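# Load two desk cartons into window seat, close lid

## Task

Move both cartons from the desk into the window seat's storage, then close its lid completely. The lid drops closed by itself unless something props it up, so it must never fall more than a short distance unsupported and must never bang shut. One robot or both may do the work. At the end every gripper must have released and moved away, and the result must hold without any robot supporting it. Neither robot may fall over or be left leaning.

## Robot and tools

Robots: r1 and r2 are identical Hello Robot Stretch 3 units. Each has a two-wheel differential base (0.33 m long, 0.34 m wide) with a passive rear omni wheel, a lift riding up a mast, and a telescoping arm that points out the robot's RIGHT side, ending in a wrist (yaw, pitch, roll) and a two-finger gripper. The base cannot move sideways, so to shift the gripper forward or back you drive the base. A spin in place pivots about the point between the drive wheels, 0.05 m behind the front edge. With the arm pulled in and the wrist folded, the sweep radius is 0.28 m; an unfolded, level wrist reaches past that.

Frames: the base frame has its origin on the floor between the drive wheels, x forward, y left, z up. hand_pose is reported in this frame, at the point where closed fingertips meet. Odometry is the base frame as it was when the scene began. Each robot reports only in its own frames; where the robots are relative to each other can be judged only from images, lidar_m, wrist_depth_mm and head_depth_mm.

execute_actions: arguments are actions (a list holding exactly one action, or empty to just read state and images) and optional cameras (list of camera names such as r1_head_camera, r2_wrist_camera, or "all"; omitted/null means all, [] means none). The action is an object keyed by "r1" and/or "r2"; each robot entry may have base, joints and contact_limits, and everything in one action starts at once. base holds exactly one of translate_m (metres, -1 to 1, a relative drive from where the base last measured itself; positive forward) or rotate_rad (radians, -3.2 to 3.2, relative turn; positive is counter-clockwise/left). joints holds absolute targets by name: lift_m 0 to 1.1 (arm height); arm_m 0 to 0.52 (extension); wrist_yaw_rad -1.345 to 4.42 (0 along the arm, positive toward the front, 3.0 folded over the base); wrist_pitch_rad -1.57 to 0.451 (0 level, negative tips fingers down); wrist_roll_rad -2.911 to 2.911; gripper_m -0.089 to 0.179 (larger is wider; the actual fingertip gap is a bit less, zero below 0.007); head_pan_rad -3.953 to 1.73 (0 forward, positive left, -1.57 looks along the arm); head_tilt_rad -1.53 to 0.419 (negative down). contact_limits accepts only arm_m: a motor effort percentage (1 to 100) at which the arm motion halts with contact_stop; it also caps holding force until the next action. An unknown key or out-of-range number rejects the whole call and nothing moves. Anything omitted may keep pushing toward its earlier target. A single action runs at most 15 s. Example: {"r1": {"base": {"translate_m": 0.3}}, "r2": {"joints": {"head_pan_rad": -0.8}}}.

wait: seconds (0 to 10); nothing new is commanded; returns state and images like an empty action. zoom_image: camera plus region [x0, y0, x1, y1] in pixels of that camera's latest full image, at most 504 by 504; gives a closer look. finished_scene: scene number; ends the scene irreversibly and reports success, so call it only once the goal holds on its own.

Results: base_status and joint_status tell how each commanded motion ended: done, off_target (resting away from target, possibly still pushing), contact_stop, time_out or torque_fault (after these the old target is dropped). After a contact_stop, the arm or lift goes slack until commanded again, and a loaded lift may sag. on_its_own covers uncommanded parts; its "held at" is the held target, not the actual position. motor_effort is percent of maximum, sign toward higher joint values, with the peak of the last action in brackets; readings are noisy and biased. Rest effort outside its normal range suggests pushing or carrying. Positive wheel effort drives forward. base_tilt is in degrees (forward, right positive) with a fixed bias up to about 4. lidar_m: 12 distances in metres, 30-degree sectors, first straight ahead then counter-clockwise (4th left, 7th behind, 10th right), scan plane 0.17 m above the floor, "-" means nothing; own parts may hide sectors 5, 6, 9, 10. Depth grids are 7x7 in mm. If any call reports a stop, the remaining calls in that reply are skipped. If a reply continues from a summary, first send an empty execute_actions to learn the current scene and task.

Speed: the base is fast only with the arm stowed (lift_m under 0.30, arm_m under 0.03, wrist_yaw_rad above 2.54); otherwise about 0.10 m/s.

Gripper: grip by commanding below the object's width; release by opening at least 0.02 past the contact value. Readings do not confirm a hold. Too much squeeze triggers a stall guard that weakens the grip.

Self-collision: fold or unfold the wrist only with lift_m between 0.32 and 0.95, wrist_pitch_rad -0.4, roll near 0; once folded, lift can go to 0.25. With yaw below -0.4 keep pitch at -0.5 or lower.

Things to avoid: letting the lid drop freely or slam; dropping or sliding cartons; robots pressing or bumping into each other (touching bases must not drive further); pushing the arm into rigid objects with the gripper above about 0.45 m, or pushing again after a contact stop, which can tip the robot; driving while hooked on something fixed; snagging furniture, especially reversing. If tilt appears, reverse the last move in small steps, free the gripper, and drop lift_m near 0.2. Wrist servos that strain too long shut off for 10 s. The two bases travel slightly different distances for the same command, so a shared load can be strained. Loose objects may occasionally get nudged. The scene keeps running while replies are composed; robots hold their last command meanwhile.

Each tool is called after "Emit:" by a JSON object that holds its "method" and its "body", one argument or row to a line.

## Session

Emit:
{"method": "execute_actions", "body": {
  "actions": []
}}

Scene clock: 0.00 s.
r1.base_odometry: x=+0.000 y=+0.000 heading=+0.000 (m, m, rad; r1's odometry frame)
r1.turned_by_wheels: +0.000 (rad since the last result)
r1.turned_by_imu: +0.000 (rad since the last result)
r1.base_tilt: forward=+0.9 right=-2.1 (deg)
r1.lidar_m: 1.45 0.91 0.81 0.82 0.99 1.89 2.16 2.19 2.87 1.97 1.60 1.59
r1.head_depth_mm: 1468 1475 1485 1499 1509 1525 1535 / 1511 1517 1539 1539 1557 1566 1575 / 1554 1560 1573 1596 1588 1610 1636 / 1593 1616 1619 1641 1651 1673 1682 / 1650 1658 1686 1695 1705 1719 1749 / 1679 1681 1676 1666 1656 1668 1658 / 1404 1394 1386 1377 1380 1381 1378
r1.base_status: not commanded
r1.joint_positions: lift_m=+0.322 arm_m=+0.001 wrist_yaw_rad=+2.931 wrist_pitch_rad=-0.432 wrist_roll_rad=+0.019 gripper_m=+0.037 head_pan_rad=-0.011 head_tilt_rad=-0.001
r1.joint_status: not commanded
r1.motor_effort: left_wheel=+1 right_wheel=+0 lift_m=+38 arm_m=-1 wrist_yaw_rad=+0 wrist_pitch_rad=+8 wrist_roll_rad=+0 gripper_m=+1 head_pan_rad=+2 head_tilt_rad=+2 (%)
r1.hand_pose: x=+0.0252 y=+0.0721 z=+0.3318 quat_wxyz=(+0.224, +0.709, +0.076, +0.664) (m; r1's base frame)
r1.wrist_depth_mm: - 854 874 821 824 795 733 / - 971 955 946 892 836 844 / 892 - 950 924 920 935 896 / 729 - 764 769 749 785 801 / 595 589 650 629 634 645 659 / 525 526 - 545 514 562 553 / 466 - - 475 473 477 475
r2.base_odometry: x=+0.000 y=+0.000 heading=+0.000 (m, m, rad; r2's odometry frame)
r2.turned_by_wheels: +0.000 (rad since the last result)
r2.turned_by_imu: +0.000 (rad since the last result)
r2.base_tilt: forward=-2.1 right=+0.1 (deg)
r2.lidar_m: 2.18 1.59 2.02 1.32 1.05 1.04 1.12 1.68 1.74 1.56 2.04 2.88
r2.head_depth_mm: 2247 3556 3727 3761 3822 3229 2259 / 2231 3519 3979 - - 3294 2259 / 2199 3480 - - 3969 3303 2262 / 2194 3282 3404 3464 3451 3231 2290 / 2178 2989 3040 3017 2954 2913 2306 / 2141 2716 2711 2698 2632 1951 2146 / 2142 2456 2414 2404 2355 1790 2311
r2.base_status: not commanded
r2.joint_positions: lift_m=+0.343 arm_m=+0.001 wrist_yaw_rad=+3.050 wrist_pitch_rad=-0.428 wrist_roll_rad=-0.013 gripper_m=+0.037 head_pan_rad=-0.014 head_tilt_rad=+0.014
r2.joint_status: not commanded
r2.motor_effort: left_wheel=+2 right_wheel=+0 lift_m=+19 arm_m=+1 wrist_yaw_rad=-1 wrist_pitch_rad=+5 wrist_roll_rad=+1 gripper_m=+0 head_pan_rad=+0 head_tilt_rad=+2 (%)
r2.hand_pose: x=-0.0009 y=+0.0763 z=+0.3534 quat_wxyz=(+0.181, +0.692, +0.120, +0.688) (m; r2's base frame)
r2.wrist_depth_mm: 789 925 - - - - - / 820 962 - - - - - / 863 - - - - - - / 832 874 - 864 863 891 880 / 699 689 703 699 726 714 699 / 581 581 587 590 589 585 590 / 503 511 - - 493 503 497
pictures: r1_head_camera (sideways: a quarter turn clockwise sets it upright), r1_nav_camera (sideways: a quarter turn counterclockwise sets it upright), r1_wrist_camera, r2_head_camera (sideways: a quarter turn clockwise sets it upright), r2_nav_camera (sideways: a quarter turn counterclockwise sets it upright), r2_wrist_camera
Images, in order (width x height): r1_head_camera 896x504, r1_nav_camera 672x504, r1_wrist_camera 644x364, r2_head_camera 896x504, r2_nav_camera 672x504, r2_wrist_camera 644x364.

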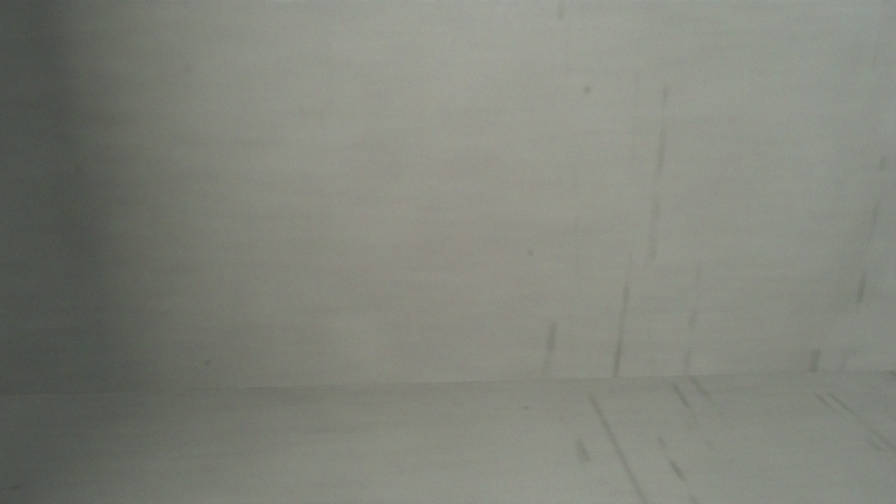

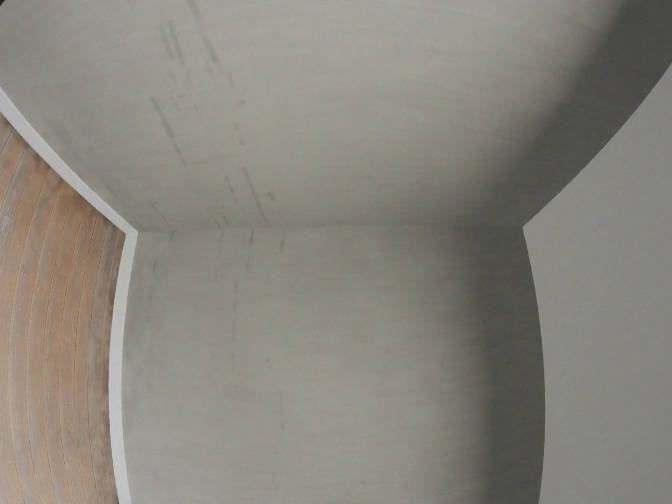

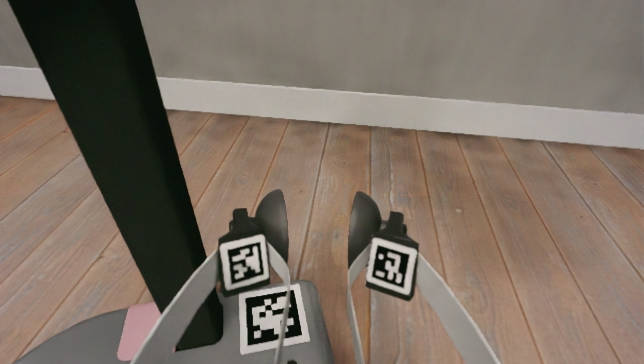

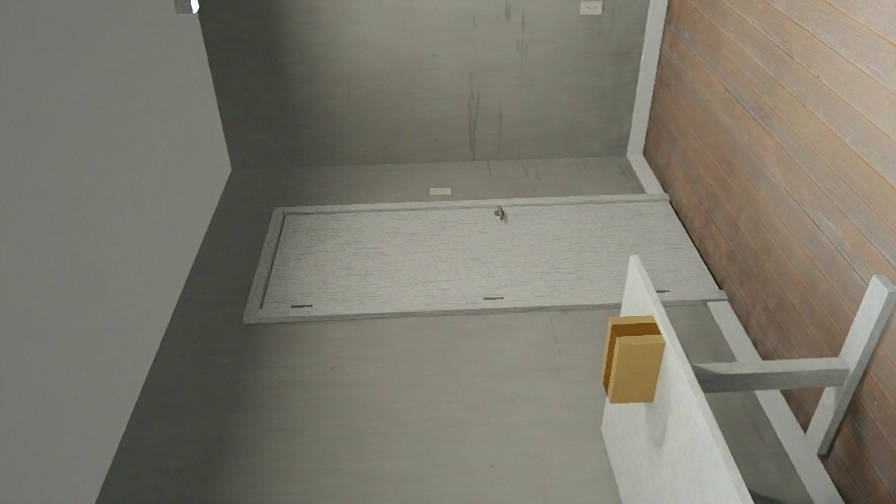

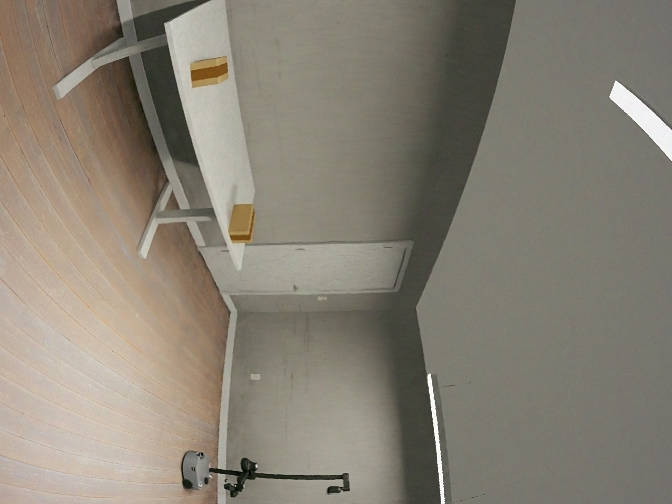

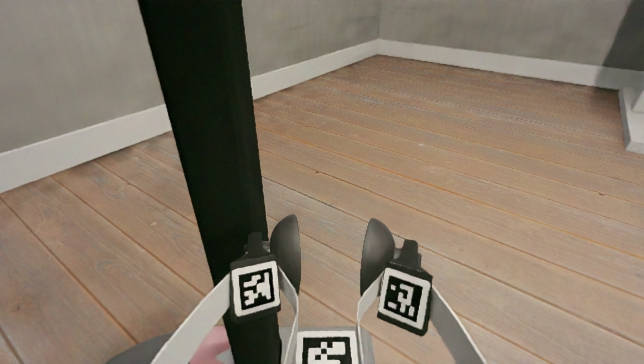

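Emit:
{"method": "execute_actions", "body": {
  "actions": [
    {"r1":{"joints":{"head_pan_rad":-1.4,"head_tilt_rad":-0.5}},"r2":{"joints":{"head_pan_rad":-1.5,"head_tilt_rad":-0.5}}}
  ],
  "cameras": ["r1_head_camera","r1_nav_camera","r2_head_camera","r2_nav_camera"]
}}

Scene clock: 4.60 s.
r1.base_odometry: x=+0.000 y=+0.000 heading=+0.000 (m, m, rad; r1's odometry frame)
r1.turned_by_wheels: +0.000 (rad since the last result)
r1.turned_by_imu: +0.000 (rad since the last result)
r1.base_tilt: forward=+0.9 right=-2.0 (deg)
r1.lidar_m: 1.44 0.91 0.81 0.82 0.99 1.89 2.16 2.19 2.88 1.97 1.60 1.59
r1.head_depth_mm: 3466 3741 3830 2621 1987 1589 1342 / 3660 3949 3841 2622 1984 1602 1338 / 3649 - 3839 2606 1989 1594 1338 / 3040 3362 3499 2542 1983 1597 1340 / 2611 2825 2821 2258 1982 1598 1337 / 2252 2406 2408 1941 1911 1600 1341 / 1995 2100 2200 1884 1934 1592 1335
r1.base_status: not commanded
r1.joint_positions: lift_m=+0.322 arm_m=+0.001 wrist_yaw_rad=+2.931 wrist_pitch_rad=-0.432 wrist_roll_rad=+0.019 gripper_m=+0.037 head_pan_rad=-1.393 head_tilt_rad=-0.493
r1.joint_status: all done
r1.motor_effort: left_wheel=+1(1) right_wheel=+0(0) lift_m=+38(38) arm_m=-1(1) wrist_yaw_rad=+1(0) wrist_pitch_rad=+9(8) wrist_roll_rad=+0(0) gripper_m=+1(0) head_pan_rad=-2(38) head_tilt_rad=-4(36) (%)
r1.hand_pose: x=+0.0252 y=+0.0721 z=+0.3318 quat_wxyz=(+0.224, +0.709, +0.076, +0.664) (m; r1's base frame)
r1.wrist_depth_mm: - 872 836 838 834 778 766 / - 960 947 927 860 881 818 / 904 - 924 934 933 901 908 / 722 - 757 757 759 781 783 / 614 591 641 629 636 626 649 / 518 533 - 537 527 542 552 / 469 - - 467 475 479 484
r2.base_odometry: x=+0.000 y=+0.000 heading=+0.000 (m, m, rad; r2's odometry frame)
r2.turned_by_wheels: +0.000 (rad since the last result)
r2.turned_by_imu: +0.000 (rad since the last result)
r2.base_tilt: forward=-2.2 right=+0.1 (deg)
r2.lidar_m: 2.19 1.59 2.02 1.32 1.05 1.04 1.12 1.69 1.74 1.56 2.03 2.87
r2.head_depth_mm: 1609 1728 1862 2031 1928 1570 1321 / 1694 1838 2007 2155 1923 1567 1320 / 1821 1983 2137 1906 1936 1576 1318 / 1968 2146 2298 1910 1947 1573 1318 / 2128 2337 2457 2090 1963 1577 1321 / 2318 2617 2803 2343 1949 1594 1332 / 2539 2876 3253 2596 1960 1588 1329
r2.base_status: not commanded
r2.joint_positions: lift_m=+0.343 arm_m=+0.001 wrist_yaw_rad=+3.050 wrist_pitch_rad=-0.428 wrist_roll_rad=-0.013 gripper_m=+0.037 head_pan_rad=-1.493 head_tilt_rad=-0.493
r2.joint_status: all done
r2.motor_effort: left_wheel=+1(1) right_wheel=+0(0) lift_m=+19(19) arm_m=+1(1) wrist_yaw_rad=+0(0) wrist_pitch_rad=+5(5) wrist_roll_rad=+1(1) gripper_m=+1(0) head_pan_rad=-4(43) head_tilt_rad=-3(21) (%)
r2.hand_pose: x=-0.0009 y=+0.0763 z=+0.3534 quat_wxyz=(+0.181, +0.692, +0.120, +0.688) (m; r2's base frame)
r2.wrist_depth_mm: 799 912 - - - - - / 834 992 - - - - - / 870 - - - - - - / 834 846 - 868 880 874 883 / 691 693 699 690 728 704 698 / 577 581 585 584 595 591 588 / 501 514 - - 485 500 508
pictures: r1_head_camera (sideways: a quarter turn clockwise sets it upright), r1_nav_camera (sideways: a quarter turn counterclockwise sets it upright), r2_head_camera (sideways: a quarter turn clockwise sets it upright), r2_nav_camera (sideways: a quarter turn counterclockwise sets it upright)
camera_calibration (this result's frames):
r1_head_camera: T_world_to_cam=[[-0.0527305, 0.507134, -0.860253, 1.13852], [0.993116, 0.116858, 0.00801539, -0.013168], [0.104592, -0.853908, -0.509805, 0.618059], [0, 0, 0, 1]] pos_world=[0.00846769, -0.0480774, 1.29461]
r1_nav_camera: T_world_to_cam=[[0.0808368, -0.45012, 0.889301, -1.1119], [-0.977209, -0.211497, -0.0182215, 0.0793835], [0.196286, -0.86756, -0.456958, 0.549989], [0, 0, 0, 1]] pos_world=[0.0595011, -0.00654837, 1.24158]
r2_head_camera: T_world_to_cam=[[-0.0300447, 0.518285, -0.85468, 1.13079], [0.998324, 0.0578742, 0.0000012529, -0.00760517], [0.0494646, -0.853247, -0.519156, 0.633567], [0, 0, 0, 1]] pos_world=[0.0102274, -0.0450406, 1.29538]
r2_nav_camera: T_world_to_cam=[[0.0118159, -0.437574, 0.899105, -1.12766], [-0.996006, -0.0847294, -0.0281465, 0.097345], [0.0884968, -0.895182, -0.436828, 0.525464], [0, 0, 0, 1]] pos_world=[0.0637786, -0.0147992, 1.24616]
Images, in order (width x height): r1_head_camera 896x504, r1_nav_camera 672x504, r2_head_camera 896x504, r2_nav_camera 672x504.

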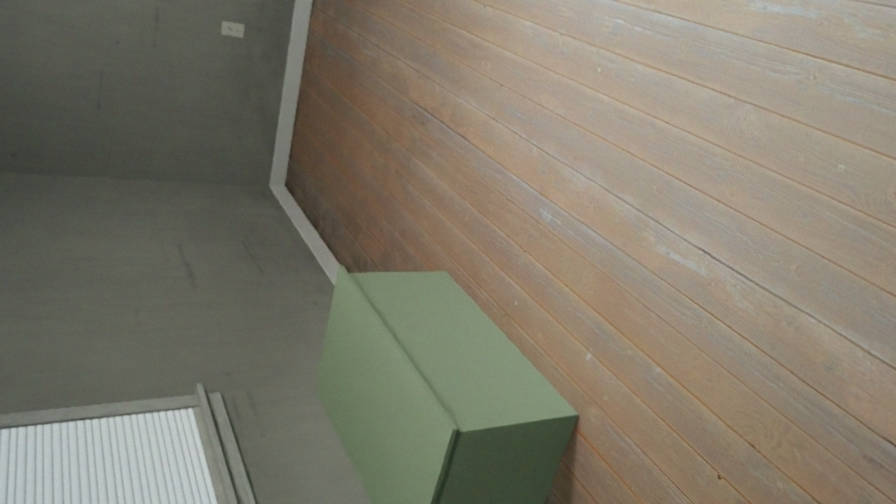

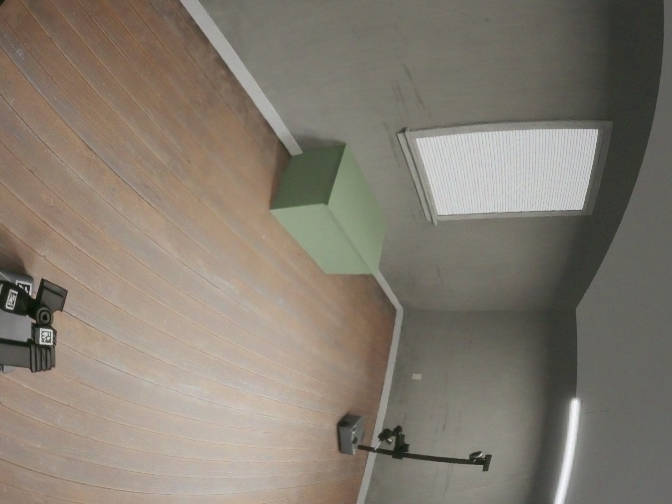

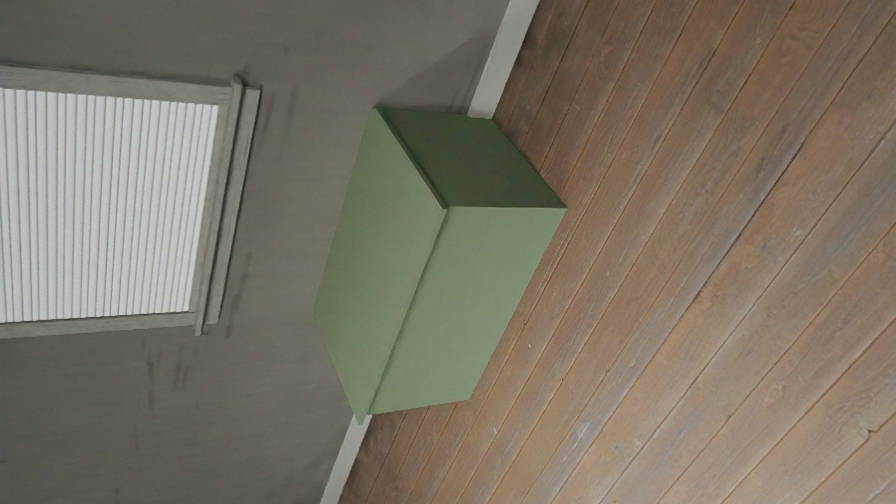

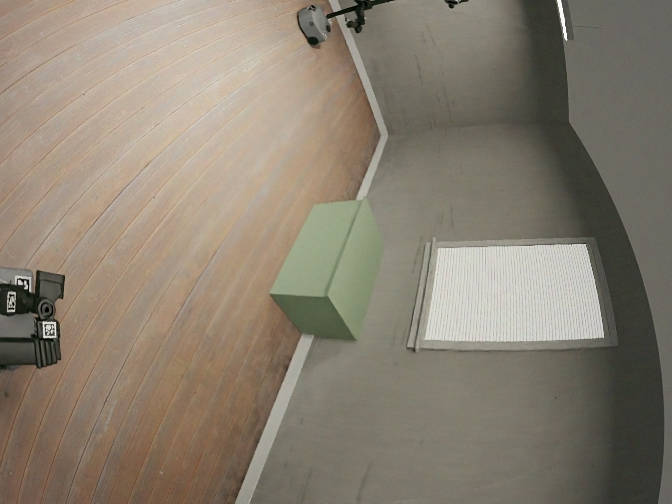

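Emit:
{"method": "zoom_image", "body": {
  "camera": "r1_head_camera",
  "region": [310, 250, 600, 504]
}}

Emit:
{"method": "zoom_image", "body": {
  "camera": "r2_head_camera",
  "region": [300, 90, 600, 440]
}}

Region (310, 250, 600, 504) of r1_head_camera's 896x504 image, scaled by 1.738, with more detail than that image has; it fills the top 441 rows of this view, and the rest is white.

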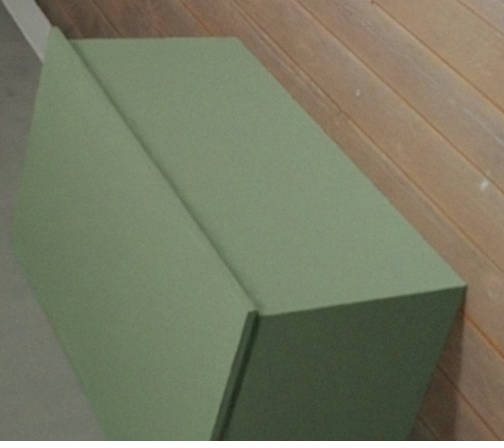

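Region (300, 90, 600, 440) of r2_head_camera's 896x504 image, scaled by 1.440, with more detail than that image has; it fills the left 432 columns of this view, and the rest is white.

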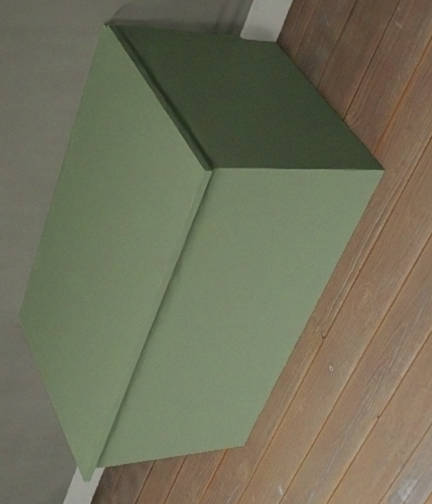

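Emit:
{"method": "execute_actions", "body": {
  "actions": [
    {"r1":{"base":{"rotate_rad":-0.95},"joints":{"lift_m":0.28}},"r2":{"base":{"rotate_rad":0.25},"joints":{"lift_m":0.28,"head_pan_rad":-1.57,"head_tilt_rad":-0.7}}}
  ],
  "cameras": []
}}

Emit:
{"method": "execute_actions", "body": {
  "actions": [
    {"r1":{"base":{"translate_m":1.0}},"r2":{"base":{"translate_m":0.7}}}
  ],
  "cameras": []
}}

Emit:
{"method": "execute_actions", "body": {
  "actions": [
    {"r1":{"base":{"rotate_rad":0.57},"joints":{"head_pan_rad":-1.1,"head_tilt_rad":-0.9}},"r2":{"base":{"rotate_rad":2.27}}}
  ],
  "cameras": ["r1_head_camera","r2_head_camera","r2_nav_camera"]
}}

Scene clock: 30.83 s.
r1.base_odometry: x=+0.000 y=+0.000 heading=-0.950 (m, m, rad; r1's odometry frame)
r1.turned_by_wheels: -0.950 (rad since the last result)
r1.turned_by_imu: -0.956 (rad since the last result)
r1.base_tilt: forward=+1.0 right=-2.2 (deg)
r1.lidar_m: 1.60 1.59 1.27 0.87 0.81 0.83 1.07 2.15 2.18 2.83 2.87 1.72
r1.head_depth_mm: 2802 2781 3104 2598 1973 1600 1339 / 3170 3072 3478 2626 1978 1591 1341 / 3671 3556 3609 2597 1984 1593 1339 / 3950 - 3794 2613 1986 1595 1337 / 3794 - 3832 2616 1977 1602 1339 / 3631 3915 3857 2612 1981 1597 1336 / 3483 3738 3814 2599 1981 1585 1345
r1.base_status: done
r1.joint_positions: lift_m=+0.281 arm_m=+0.001 wrist_yaw_rad=+2.931 wrist_pitch_rad=-0.432 wrist_roll_rad=+0.019 gripper_m=+0.037 head_pan_rad=-1.393 head_tilt_rad=-0.494
r1.joint_status: all done
r1.motor_effort: left_wheel=+2(9) right_wheel=-2(8) lift_m=+16(29) arm_m=-1(1) wrist_yaw_rad=+1(1) wrist_pitch_rad=+9(9) wrist_roll_rad=+0(0) gripper_m=+0(0) head_pan_rad=-2(2) head_tilt_rad=-3(3) (%)
r1.hand_pose: x=+0.0252 y=+0.0721 z=+0.2903 quat_wxyz=(+0.224, +0.709, +0.076, +0.664) (m; r1's base frame)
r1.wrist_depth_mm: - 824 971 - - - - / 682 854 993 - - - - / 707 - 829 856 850 909 929 / 646 - 673 679 700 709 711 / 547 541 584 576 570 587 579 / 482 - - 488 479 487 495 / - - - 448 428 437 431
r2.base_odometry: x=+0.000 y=+0.000 heading=+0.250 (m, m, rad; r2's odometry frame)
r2.turned_by_wheels: +0.250 (rad since the last result)
r2.turned_by_imu: +0.253 (rad since the last result)
r2.base_tilt: forward=-2.1 right=+0.1 (deg)
r2.lidar_m: 2.18 1.59 1.75 1.13 1.04 1.04 1.29 1.73 1.58 1.56 2.87 3.41
r2.head_depth_mm: 1822 1968 1921 1915 1598 1363 1190 / 1990 2059 1805 1915 1599 1367 1195 / 2194 2157 1966 1917 1601 1371 1194 / 2445 2156 2202 1926 1600 1373 1198 / 2755 2969 2408 1933 1601 1370 1200 / 3137 3264 2425 1941 1613 1379 1199 / 3525 3239 2438 1927 1607 1378 1202
r2.base_status: done
r2.joint_positions: lift_m=+0.280 arm_m=+0.001 wrist_yaw_rad=+3.050 wrist_pitch_rad=-0.429 wrist_roll_rad=-0.013 gripper_m=+0.037 head_pan_rad=-1.563 head_tilt_rad=-0.692
r2.joint_status: all done
r2.motor_effort: left_wheel=-3(10) right_wheel=+3(11) lift_m=+14(14) arm_m=+1(1) wrist_yaw_rad=+0(0) wrist_pitch_rad=+5(5) wrist_roll_rad=+1(0) gripper_m=-1(1) head_pan_rad=-3(12) head_tilt_rad=-2(12) (%)
r2.hand_pose: x=-0.0009 y=+0.0762 z=+0.2906 quat_wxyz=(+0.181, +0.692, +0.120, +0.688) (m; r2's base frame)
r2.wrist_depth_mm: 770 842 - - - - - / 796 927 - - - - - / 828 930 - 981 988 992 - / 744 751 - 752 753 759 762 / 602 606 605 603 635 607 611 / 505 522 - 524 529 513 514 / 444 - - - 423 433 438
pictures: none
No camera images: the call's "cameras" was empty. Leave "cameras" out to get every camera's image.

Scene clock: 35.87 s.
r1.base_odometry: x=+0.582 y=-0.813 heading=-0.950 (m, m, rad; r1's odometry frame)
r1.turned_by_wheels: +0.000 (rad since the last result)
r1.turned_by_imu: +0.008 (rad since the last result)
r1.base_tilt: forward=+1.0 right=-2.2 (deg)
r1.lidar_m: 0.77 0.77 0.79 1.02 1.38 1.41 1.83 2.96 2.66 2.39 3.35 0.65
r1.head_depth_mm: 3843 - 3829 2607 1993 1602 1338 / 3611 - 3368 2538 1993 1599 1342 / 3530 3853 3582 2540 1973 1586 1338 / 3374 3709 3844 2618 1983 1600 1338 / 3201 3474 3634 2622 1979 1589 1342 / 3063 3299 3558 2593 1981 1593 1339 / 2959 3204 3336 2614 1969 1592 1331
r1.base_status: done
r1.joint_positions: lift_m=+0.281 arm_m=+0.001 wrist_yaw_rad=+2.931 wrist_pitch_rad=-0.432 wrist_roll_rad=+0.019 gripper_m=+0.037 head_pan_rad=-1.393 head_tilt_rad=-0.494
r1.joint_status: not commanded
r1.motor_effort: left_wheel=+2(9) right_wheel=-2(4) lift_m=+16(16) arm_m=-1(1) wrist_yaw_rad=+0(0) wrist_pitch_rad=+9(9) wrist_roll_rad=+0(0) gripper_m=+0(1) head_pan_rad=-3(3) head_tilt_rad=-3(3) (%)
r1.hand_pose: x=+0.0252 y=+0.0721 z=+0.2903 quat_wxyz=(+0.224, +0.709, +0.076, +0.664) (m; r1's base frame)
r1.wrist_depth_mm: - - - - 831 708 610 / - - - - 900 749 645 / 812 - 841 855 844 786 661 / 648 - 692 690 694 699 691 / 547 532 576 574 588 594 593 / 482 - - 487 469 504 508 / - - - 445 429 436 432
r2.base_odometry: x=+0.678 y=+0.173 heading=+0.250 (m, m, rad; r2's odometry frame)
r2.turned_by_wheels: +0.000 (rad since the last result)
r2.turned_by_imu: +0.003 (rad since the last result)
r2.base_tilt: forward=-2.1 right=+0.1 (deg)
r2.lidar_m: 1.49 1.48 1.03 1.61 1.47 1.48 1.84 2.28 1.86 2.40 3.28 2.47
r2.head_depth_mm: 2406 2181 2244 1924 1591 1363 1190 / 2625 2877 2383 1922 1604 1363 1201 / 2906 3081 2414 1927 1604 1367 1197 / 3219 2815 2405 1943 1597 1367 1194 / 3492 3083 2415 1923 1609 1373 1199 / 3328 3237 2433 1940 1617 1379 1198 / 3147 3265 2442 1934 1609 1369 1205
r2.base_status: done
r2.joint_positions: lift_m=+0.280 arm_m=+0.001 wrist_yaw_rad=+3.050 wrist_pitch_rad=-0.429 wrist_roll_rad=-0.013 gripper_m=+0.037 head_pan_rad=-1.563 head_tilt_rad=-0.692
r2.joint_status: not commanded
r2.motor_effort: left_wheel=-2(9) right_wheel=+4(11) lift_m=+14(14) arm_m=+0(0) wrist_yaw_rad=+0(0) wrist_pitch_rad=+5(6) wrist_roll_rad=+1(0) gripper_m=+0(0) head_pan_rad=-3(4) head_tilt_rad=-3(2) (%)
r2.hand_pose: x=-0.0009 y=+0.0762 z=+0.2906 quat_wxyz=(+0.181, +0.692, +0.120, +0.688) (m; r2's base frame)
r2.wrist_depth_mm: - - - - - - - / - - - - - - - / 967 990 - 992 996 - 884 / 746 743 - 754 758 727 752 / 599 597 611 604 631 613 608 / 501 526 - 525 528 503 505 / 444 - - - 423 436 439
pictures: none
No camera images: the call's "cameras" was empty. Leave "cameras" out to get every camera's image.

Scene clock: 38.60 s.
r1.base_odometry: x=+0.582 y=-0.813 heading=-0.380 (m, m, rad; r1's odometry frame)
r1.turned_by_wheels: +0.570 (rad since the last result)
r1.turned_by_imu: +0.574 (rad since the last result)
r1.base_tilt: forward=+0.8 right=-2.1 (deg)
r1.lidar_m: 0.77 0.79 1.06 1.38 1.42 1.89 2.95 2.66 2.27 1.26 0.65 0.81
r1.head_depth_mm: 2803 2259 1900 1631 1433 1277 1147 / 2805 2241 1884 1628 1429 1271 1150 / 2529 1503 1484 1591 1421 1268 1178 / 1962 1490 1256 1219 1404 1270 1155 / 1583 1489 1257 1125 1366 1262 1140 / 1314 1409 1248 1144 1391 1262 1138 / 1114 1236 1242 1251 1409 1254 1136
r1.base_status: done
r1.joint_positions: lift_m=+0.281 arm_m=+0.001 wrist_yaw_rad=+2.931 wrist_pitch_rad=-0.432 wrist_roll_rad=+0.019 gripper_m=+0.037 head_pan_rad=-1.107 head_tilt_rad=-0.889
r1.joint_status: all done
r1.motor_effort: left_wheel=+0(5) right_wheel=+2(9) lift_m=+16(17) arm_m=-1(1) wrist_yaw_rad=+0(0) wrist_pitch_rad=+8(9) wrist_roll_rad=+0(0) gripper_m=-1(0) head_pan_rad=+3(25) head_tilt_rad=-6(36) (%)
r1.hand_pose: x=+0.0252 y=+0.0721 z=+0.2903 quat_wxyz=(+0.224, +0.709, +0.076, +0.664) (m; r1's base frame)
r1.wrist_depth_mm: - - - - - - 747 / - - - - - - 764 / 820 - 826 863 866 898 783 / 657 - 673 691 695 713 691 / 545 534 582 568 588 580 586 / 482 - - 486 471 499 491 / - - - 436 428 433 433
r2.base_odometry: x=+0.678 y=+0.173 heading=+2.520 (m, m, rad; r2's odometry frame)
r2.turned_by_wheels: +2.270 (rad since the last result)
r2.turned_by_imu: +2.294 (rad since the last result)
r2.base_tilt: forward=-2.2 right=+0.1 (deg)
r2.lidar_m: 1.47 1.53 2.13 1.86 1.86 2.40 3.28 1.49 1.53 1.03 1.54 1.52
r2.head_depth_mm: 1302 1395 1050 916 1589 1365 1190 / 1310 1395 1053 918 1596 1362 1193 / 1303 1397 983 920 1599 1372 1200 / 1303 1396 891 924 1603 1367 1202 / 1302 1398 1059 927 1546 1367 1195 / 1308 1419 1063 930 1607 1374 1206 / 1304 1468 1647 1828 1610 1378 1197
r2.base_status: done
r2.joint_positions: lift_m=+0.280 arm_m=+0.001 wrist_yaw_rad=+3.050 wrist_pitch_rad=-0.429 wrist_roll_rad=-0.013 gripper_m=+0.037 head_pan_rad=-1.563 head_tilt_rad=-0.692
r2.joint_status: not commanded
r2.motor_effort: left_wheel=-3(12) right_wheel=+3(11) lift_m=+14(14) arm_m=+0(0) wrist_yaw_rad=+0(0) wrist_pitch_rad=+5(5) wrist_roll_rad=+1(1) gripper_m=-1(0) head_pan_rad=-3(3) head_tilt_rad=-1(2) (%)
r2.hand_pose: x=-0.0009 y=+0.0761 z=+0.2906 quat_wxyz=(+0.181, +0.692, +0.120, +0.688) (m; r2's base frame)
r2.wrist_depth_mm: - - - - - - - / - - - - - - - / 978 984 - - 999 989 - / 748 740 - 740 736 753 754 / 597 605 605 600 629 606 614 / 506 519 - 518 525 506 514 / 445 - - - 419 438 436
pictures: r1_head_camera (sideways: a quarter turn clockwise sets it upright), r2_head_camera (sideways: a quarter turn clockwise sets it upright), r2_nav_camera (sideways: a quarter turn counterclockwise sets it upright)
camera_calibration (this result's frames):
r1_head_camera: T_world_to_cam=[[-0.324292, 0.73302, -0.597926, 0.798276], [0.919164, 0.393548, -0.0160534, 0.0186159], [0.223545, -0.554798, -0.80139, 0.996603], [0, 0, 0, 1]] pos_world=[0.0189775, -0.0395651, 1.27628]
r2_head_camera: T_world_to_cam=[[0.00540817, 0.677492, -0.73551, 0.975218], [0.999917, -0.0122901, -0.00396834, -0.00244744], [-0.011728, -0.735427, -0.677502, 0.839935], [0, 0, 0, 1]] pos_world=[0.00702387, -0.0430216, 1.28633]
r2_nav_camera: T_world_to_cam=[[-0.0178215, -0.606067, 0.795214, -0.992003], [-0.999544, -0.00858082, -0.0289405, 0.0983929], [0.0243635, -0.795367, -0.605638, 0.745493], [0, 0, 0, 1]] pos_world=[0.0625063, -0.00743486, 1.2432]
Images, in order (width x height): r1_head_camera 896x504, r2_head_camera 896x504, r2_nav_camera 672x504.

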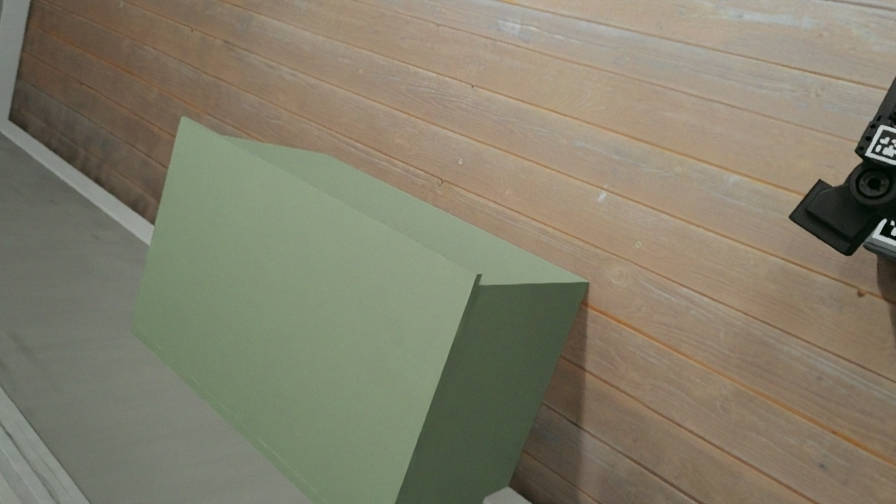

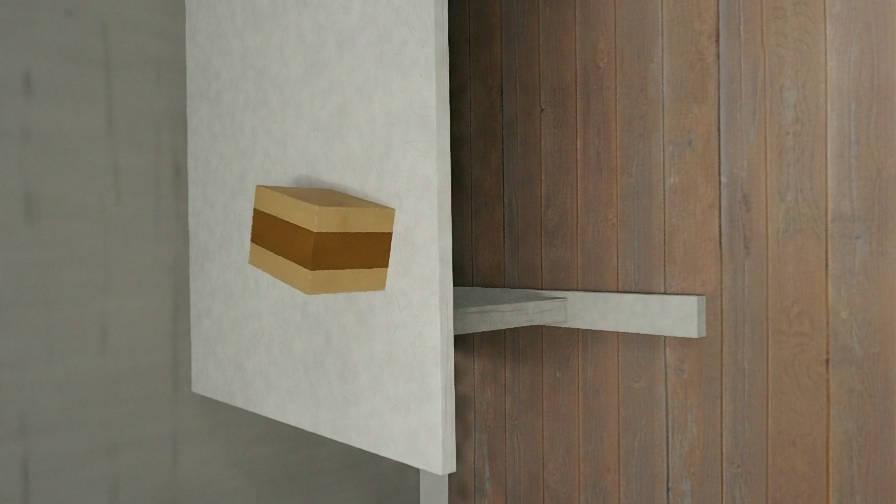

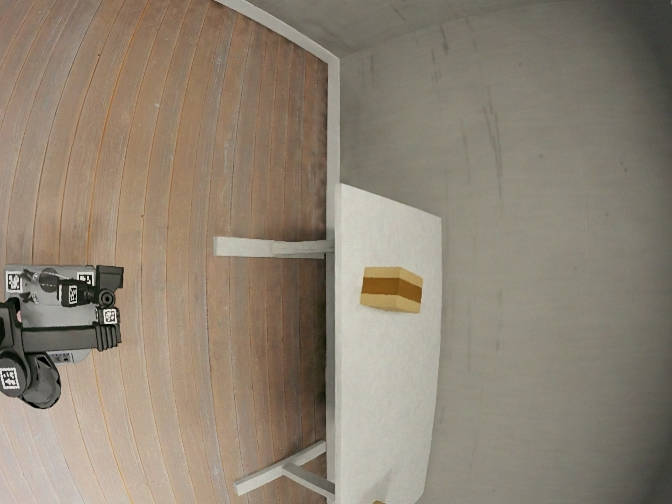

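Emit:
{"method": "execute_actions", "body": {
  "actions": [
    {"r1":{"base":{"translate_m":0.4},"joints":{"lift_m":0.34,"head_pan_rad":-1.57}},"r2":{"joints":{"lift_m":0.68}}}
  ],
  "cameras": []
}}

Emit:
{"method": "execute_actions", "body": {
  "actions": [
    {"r1":{"joints":{"wrist_yaw_rad":0,"gripper_m":0.0}},"r2":{"joints":{"wrist_yaw_rad":-0.2,"gripper_m":0.179}}}
  ],
  "cameras": []
}}

Emit:
{"method": "execute_actions", "body": {
  "actions": [
    {"r1":{"joints":{"wrist_pitch_rad":0.3,"lift_m":0.2}},"r2":{"joints":{"wrist_pitch_rad":0,"arm_m":0.15}}}
  ],
  "cameras": ["r1_head_camera","r2_head_camera","r2_wrist_camera","r1_wrist_camera"]
}}

Scene clock: 58.63 s.
r1.base_odometry: x=+0.953 y=-0.962 heading=-0.380 (m, m, rad; r1's odometry frame)
r1.turned_by_wheels: +0.000 (rad since the last result)
r1.turned_by_imu: +0.004 (rad since the last result)
r1.base_tilt: forward=+0.8 right=-2.1 (deg)
r1.lidar_m: 0.37 0.39 0.51 1.30 1.43 1.92 3.33 3.03 2.53 0.57 0.55 0.39
r1.head_depth_mm: 2813 2248 1899 1636 1429 1273 1149 / 2800 2264 1884 1622 1427 1269 1163 / 2783 2243 1896 1596 1419 1270 1183 / 2781 2122 1256 1081 1184 1264 - / 2786 1499 1251 1077 1170 1259 1138 / 2563 1483 1244 1076 1159 1259 1136 / 1592 1434 1246 1075 1145 1241 1135
r1.base_status: done
r1.joint_positions: lift_m=+0.339 arm_m=+0.001 wrist_yaw_rad=+2.931 wrist_pitch_rad=-0.432 wrist_roll_rad=+0.019 gripper_m=+0.037 head_pan_rad=-1.563 head_tilt_rad=-0.889
r1.joint_status: all done
r1.motor_effort: left_wheel=+0(6) right_wheel=+2(9) lift_m=+56(60) arm_m=-2(2) wrist_yaw_rad=-1(0) wrist_pitch_rad=+9(9) wrist_roll_rad=+0(0) gripper_m=-1(0) head_pan_rad=-3(29) head_tilt_rad=-7(6) (%)
r1.hand_pose: x=+0.0252 y=+0.0720 z=+0.3488 quat_wxyz=(+0.224, +0.709, +0.076, +0.664) (m; r1's base frame)
r1.wrist_depth_mm: - - - - 713 482 360 / - - - - 754 505 366 / 941 - 968 - 771 508 371 / 759 - 786 789 750 520 379 / 633 615 673 658 671 515 391 / 534 542 - 553 533 537 394 / 486 - - 488 495 491 399
r2.base_odometry: x=+0.678 y=+0.173 heading=+2.520 (m, m, rad; r2's odometry frame)
r2.turned_by_wheels: +0.000 (rad since the last result)
r2.turned_by_imu: -0.001 (rad since the last result)
r2.base_tilt: forward=-2.2 right=+0.1 (deg)
r2.lidar_m: 1.47 1.53 2.13 1.86 1.87 2.72 3.28 1.49 1.53 1.03 1.54 1.51
r2.head_depth_mm: 1309 1392 1052 920 1604 1366 1224 / 1305 1397 1052 922 1602 1364 1228 / 1306 1394 984 921 1600 1369 1220 / 1307 1388 891 923 1602 1372 1240 / 1303 1393 1060 926 1553 1370 1224 / 1304 1417 1064 926 1607 1373 1192 / 1302 1469 1647 1825 1610 1383 1197
r2.base_status: not commanded
r2.joint_positions: lift_m=+0.680 arm_m=+0.001 wrist_yaw_rad=+3.050 wrist_pitch_rad=-0.429 wrist_roll_rad=-0.013 gripper_m=+0.037 head_pan_rad=-1.563 head_tilt_rad=-0.692
r2.joint_status: all done
r2.motor_effort: left_wheel=-3(3) right_wheel=+3(3) lift_m=+23(24) arm_m=+0(0) wrist_yaw_rad=+0(0) wrist_pitch_rad=+5(5) wrist_roll_rad=+1(1) gripper_m=+0(0) head_pan_rad=-2(3) head_tilt_rad=-2(2) (%)
r2.hand_pose: x=-0.0009 y=+0.0761 z=+0.6899 quat_wxyz=(+0.181, +0.692, +0.120, +0.688) (m; r2's base frame)
r2.wrist_depth_mm: - - - - - - - / - - - - - - - / - - - - - - - / - - - - - - - / - - - - - - - / 977 993 964 995 - - - / 860 851 - 863 829 876 858
pictures: none
No camera images: the call's "cameras" was empty. Leave "cameras" out to get every camera's image.

Scene clock: 61.27 s.
r1.base_odometry: x=+0.953 y=-0.962 heading=-0.380 (m, m, rad; r1's odometry frame)
r1.turned_by_wheels: +0.000 (rad since the last result)
r1.turned_by_imu: +0.000 (rad since the last result)
r1.base_tilt: forward=+0.8 right=-2.1 (deg)
r1.lidar_m: 0.37 0.38 0.52 1.30 1.43 1.92 3.36 3.02 2.52 0.57 0.55 0.39
r1.head_depth_mm: 2821 2257 1891 1630 1425 1271 1150 / 2787 2241 1906 1627 1426 1275 1163 / 2782 2256 1884 1593 1415 1269 1187 / 2776 2144 1256 1078 1189 1266 - / 2731 1498 1254 1077 1171 1264 1143 / 2593 1487 1249 1075 1157 1263 1140 / 1606 1430 1246 1074 1147 1239 1132
r1.base_status: not commanded
r1.joint_positions: lift_m=+0.339 arm_m=+0.001 wrist_yaw_rad=+0.002 wrist_pitch_rad=-0.432 wrist_roll_rad=+0.019 gripper_m=+0.000 head_pan_rad=-1.563 head_tilt_rad=-0.889
r1.joint_status: all done
r1.motor_effort: left_wheel=+0(0) right_wheel=+2(3) lift_m=+56(56) arm_m=-1(1) wrist_yaw_rad=-2(3) wrist_pitch_rad=+9(9) wrist_roll_rad=+0(0) gripper_m=-3(80) head_pan_rad=-3(2) head_tilt_rad=-6(6) (%)
r1.hand_pose: x=-0.0211 y=-0.3682 z=+0.3488 quat_wxyz=(+0.684, +0.151, -0.697, -0.153) (m; r1's base frame)
r1.wrist_depth_mm: 298 305 306 308 325 - - / 329 332 335 341 - - - / 361 370 369 375 942 - - / 408 411 413 423 815 803 819 / 462 464 478 - 665 666 663 / 521 523 527 552 561 572 574 / 472 483 485 488 507 501 499
r2.base_odometry: x=+0.678 y=+0.173 heading=+2.520 (m, m, rad; r2's odometry frame)
r2.turned_by_wheels: +0.000 (rad since the last result)
r2.turned_by_imu: +0.000 (rad since the last result)
r2.base_tilt: forward=-2.2 right=+0.1 (deg)
r2.lidar_m: 1.47 1.54 2.12 1.86 1.87 2.72 3.27 1.49 1.53 1.03 1.55 1.52
r2.head_depth_mm: 1308 1395 1052 919 1599 1365 1222 / 1308 1398 1054 922 1596 1375 1216 / 1312 1399 983 920 1599 1399 - / 1309 1396 893 925 1602 1372 1193 / 1307 1401 1060 926 1554 1368 1197 / 1306 1417 1061 931 1609 1378 1200 / 1311 1473 1646 1829 1608 1379 1200
r2.base_status: not commanded
r2.joint_positions: lift_m=+0.680 arm_m=+0.001 wrist_yaw_rad=-0.197 wrist_pitch_rad=-0.429 wrist_roll_rad=-0.013 gripper_m=+0.179 head_pan_rad=-1.563 head_tilt_rad=-0.692
r2.joint_status: all done
r2.motor_effort: left_wheel=-3(3) right_wheel=+3(3) lift_m=+23(24) arm_m=+0(0) wrist_yaw_rad=-2(2) wrist_pitch_rad=+5(6) wrist_roll_rad=+0(1) gripper_m=+1(85) head_pan_rad=-3(4) head_tilt_rad=-2(3) (%)
r2.hand_pose: x=-0.0652 y=-0.3646 z=+0.6899 quat_wxyz=(+0.677, +0.083, -0.698, -0.218) (m; r2's base frame)
r2.wrist_depth_mm: - 595 475 530 616 634 639 / 400 - 760 - - - - / - - - - - - - / - - - - - - - / - - - - - - - / - - - 995 - - - / 840 848 846 848 860 858 -
pictures: none
No camera images: the call's "cameras" was empty. Leave "cameras" out to get every camera's image.

Scene clock: 63.60 s.
r1.base_odometry: x=+0.953 y=-0.962 heading=-0.380 (m, m, rad; r1's odometry frame)
r1.turned_by_wheels: +0.000 (rad since the last result)
r1.turned_by_imu: +0.000 (rad since the last result)
r1.base_tilt: forward=+0.9 right=-2.3 (deg)
r1.lidar_m: 0.37 0.39 0.52 1.31 1.44 1.92 3.35 3.04 2.53 0.57 0.55 0.39
r1.head_depth_mm: 2797 2282 1893 1629 1431 1270 1146 / 2804 2246 1899 1620 1421 1271 1152 / 2786 2249 1885 1584 1428 1264 1178 / 2782 2138 1257 1081 1189 1263 - / 2779 1496 1251 1082 1172 1261 1139 / 2577 1484 1241 1073 1160 1265 1139 / 1596 1437 1247 1075 1146 1235 1139
r1.base_status: not commanded
r1.joint_positions: lift_m=+0.201 arm_m=+0.001 wrist_yaw_rad=+0.002 wrist_pitch_rad=+0.276 wrist_roll_rad=+0.019 gripper_m=+0.000 head_pan_rad=-1.563 head_tilt_rad=-0.889
r1.joint_status: all done
r1.motor_effort: left_wheel=+0(0) right_wheel=+3(2) lift_m=+16(52) arm_m=-1(1) wrist_yaw_rad=-1(2) wrist_pitch_rad=+14(15) wrist_roll_rad=+0(0) gripper_m=-3(2) head_pan_rad=-2(3) head_tilt_rad=-6(6) (%)
r1.hand_pose: x=-0.0210 y=-0.3987 z=+0.3861 quat_wxyz=(+0.694, -0.096, -0.707, +0.099) (m; r1's base frame)
r1.wrist_depth_mm: 542 778 - - - - - / 553 850 - - - - - / 556 843 - - - - - / 335 342 348 358 - - - / 336 343 347 - - - - / 332 335 345 348 - - - / 329 336 340 346 902 - -
r2.base_odometry: x=+0.678 y=+0.173 heading=+2.520 (m, m, rad; r2's odometry frame)
r2.turned_by_wheels: +0.000 (rad since the last result)
r2.turned_by_imu: +0.000 (rad since the last result)
r2.base_tilt: forward=-2.2 right=+0.1 (deg)
r2.lidar_m: 1.47 1.53 2.12 1.86 1.87 2.73 3.29 1.49 1.53 1.03 1.55 1.52
r2.head_depth_mm: 1306 1396 1048 915 1599 1395 - / 1300 1399 1054 920 1640 - 1176 / 1305 1389 981 919 1701 - 1198 / 1308 1397 895 920 1616 1370 1198 / 1304 1390 1061 927 1551 1365 1202 / 1303 1419 1066 932 1596 1375 1199 / 1303 1472 1644 1832 1610 1374 1202
r2.base_status: not commanded
r2.joint_positions: lift_m=+0.680 arm_m=+0.150 wrist_yaw_rad=-0.198 wrist_pitch_rad=-0.024 wrist_roll_rad=-0.013 gripper_m=+0.179 head_pan_rad=-1.563 head_tilt_rad=-0.692
r2.joint_status: all done
r2.motor_effort: left_wheel=-3(4) right_wheel=+3(3) lift_m=+23(24) arm_m=+4(7) wrist_yaw_rad=-1(1) wrist_pitch_rad=+8(7) wrist_roll_rad=+0(0) gripper_m=+0(0) head_pan_rad=-3(2) head_tilt_rad=-2(3) (%)
r2.hand_pose: x=-0.0718 y=-0.5451 z=+0.7880 quat_wxyz=(+0.708, -0.061, -0.700, -0.079) (m; r2's base frame)
r2.wrist_depth_mm: 930 982 - - - - - / 973 - - - - - - / 992 - - - - - - / - 829 386 567 793 856 898 / 378 416 387 401 415 434 440 / 286 303 310 322 333 - - / - - - - - - -
pictures: r1_head_camera (sideways: a quarter turn clockwise sets it upright), r1_wrist_camera, r2_head_camera (sideways: a quarter turn clockwise sets it upright), r2_wrist_camera
camera_calibration (this result's frames):
r1_head_camera: T_world_to_cam=[[0.0319282, 0.801009, -0.5978, 0.795939], [0.998529, -0.051789, -0.0160627, 0.018144], [-0.0438259, -0.596408, -0.801484, 0.998357], [0, 0, 0, 1]] pos_world=[0.00022372, -0.0411869, 1.27627]
r1_wrist_camera: T_world_to_cam=[[-0.999853, 0.0155667, -0.00721344, -0.0133973], [0.00603227, -0.0746344, -0.997193, 0.380614], [-0.0160614, -0.997089, 0.0745296, -0.260849], [0, 0, 0, 1]] pos_world=[-0.0198809, -0.231475, 0.398889]
r2_head_camera: T_world_to_cam=[[0.00540784, 0.677492, -0.73551, 0.975218], [0.999917, -0.0122897, -0.00396834, -0.00244744], [-0.0117277, -0.735427, -0.677502, 0.839935], [0, 0, 0, 1]] pos_world=[0.00702389, -0.0430216, 1.28633]
r2_wrist_camera: T_world_to_cam=[[-0.990475, 0.131976, 0.0392657, -0.0234515], [-0.013545, 0.190397, -0.981614, 0.914081], [-0.137026, -0.972796, -0.186796, -0.227152], [0, 0, 0, 1]] pos_world=[-0.0419726, -0.391915, 0.855764]
Images, in order (width x height): r1_head_camera 896x504, r1_wrist_camera 644x364, r2_head_camera 896x504, r2_wrist_camera 644x364.

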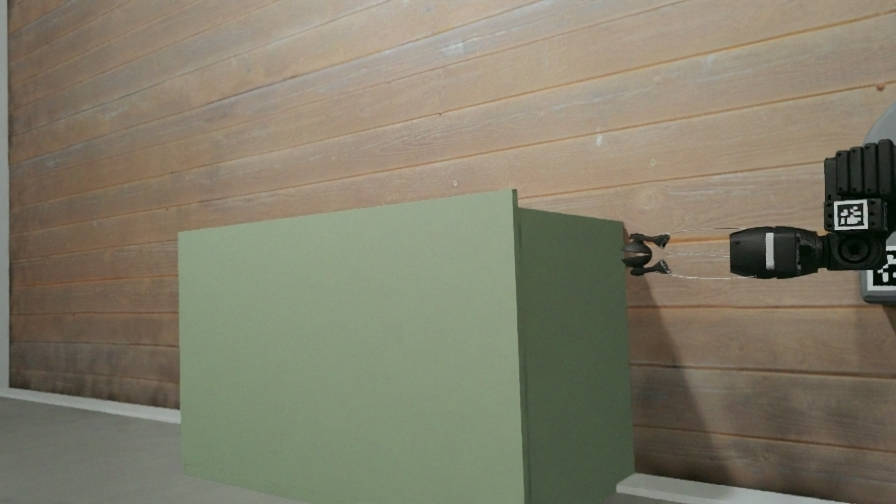

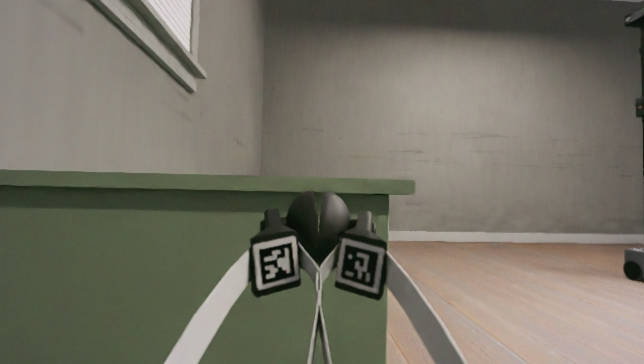

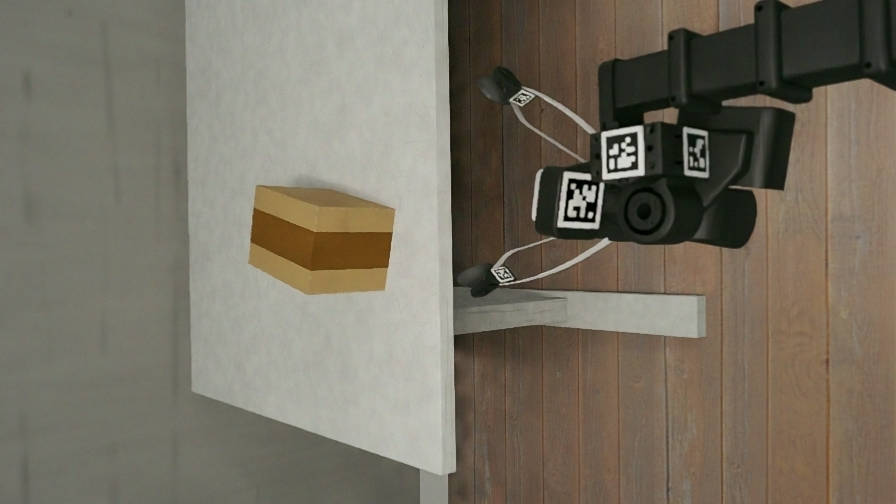

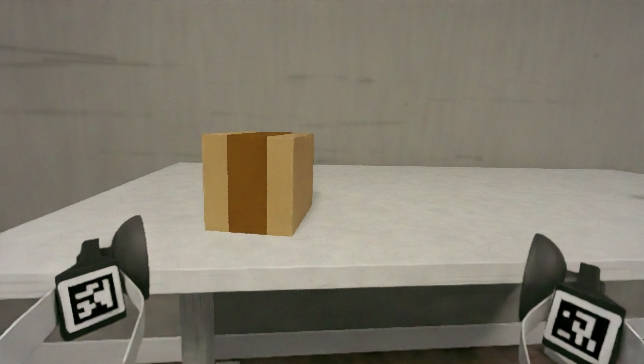

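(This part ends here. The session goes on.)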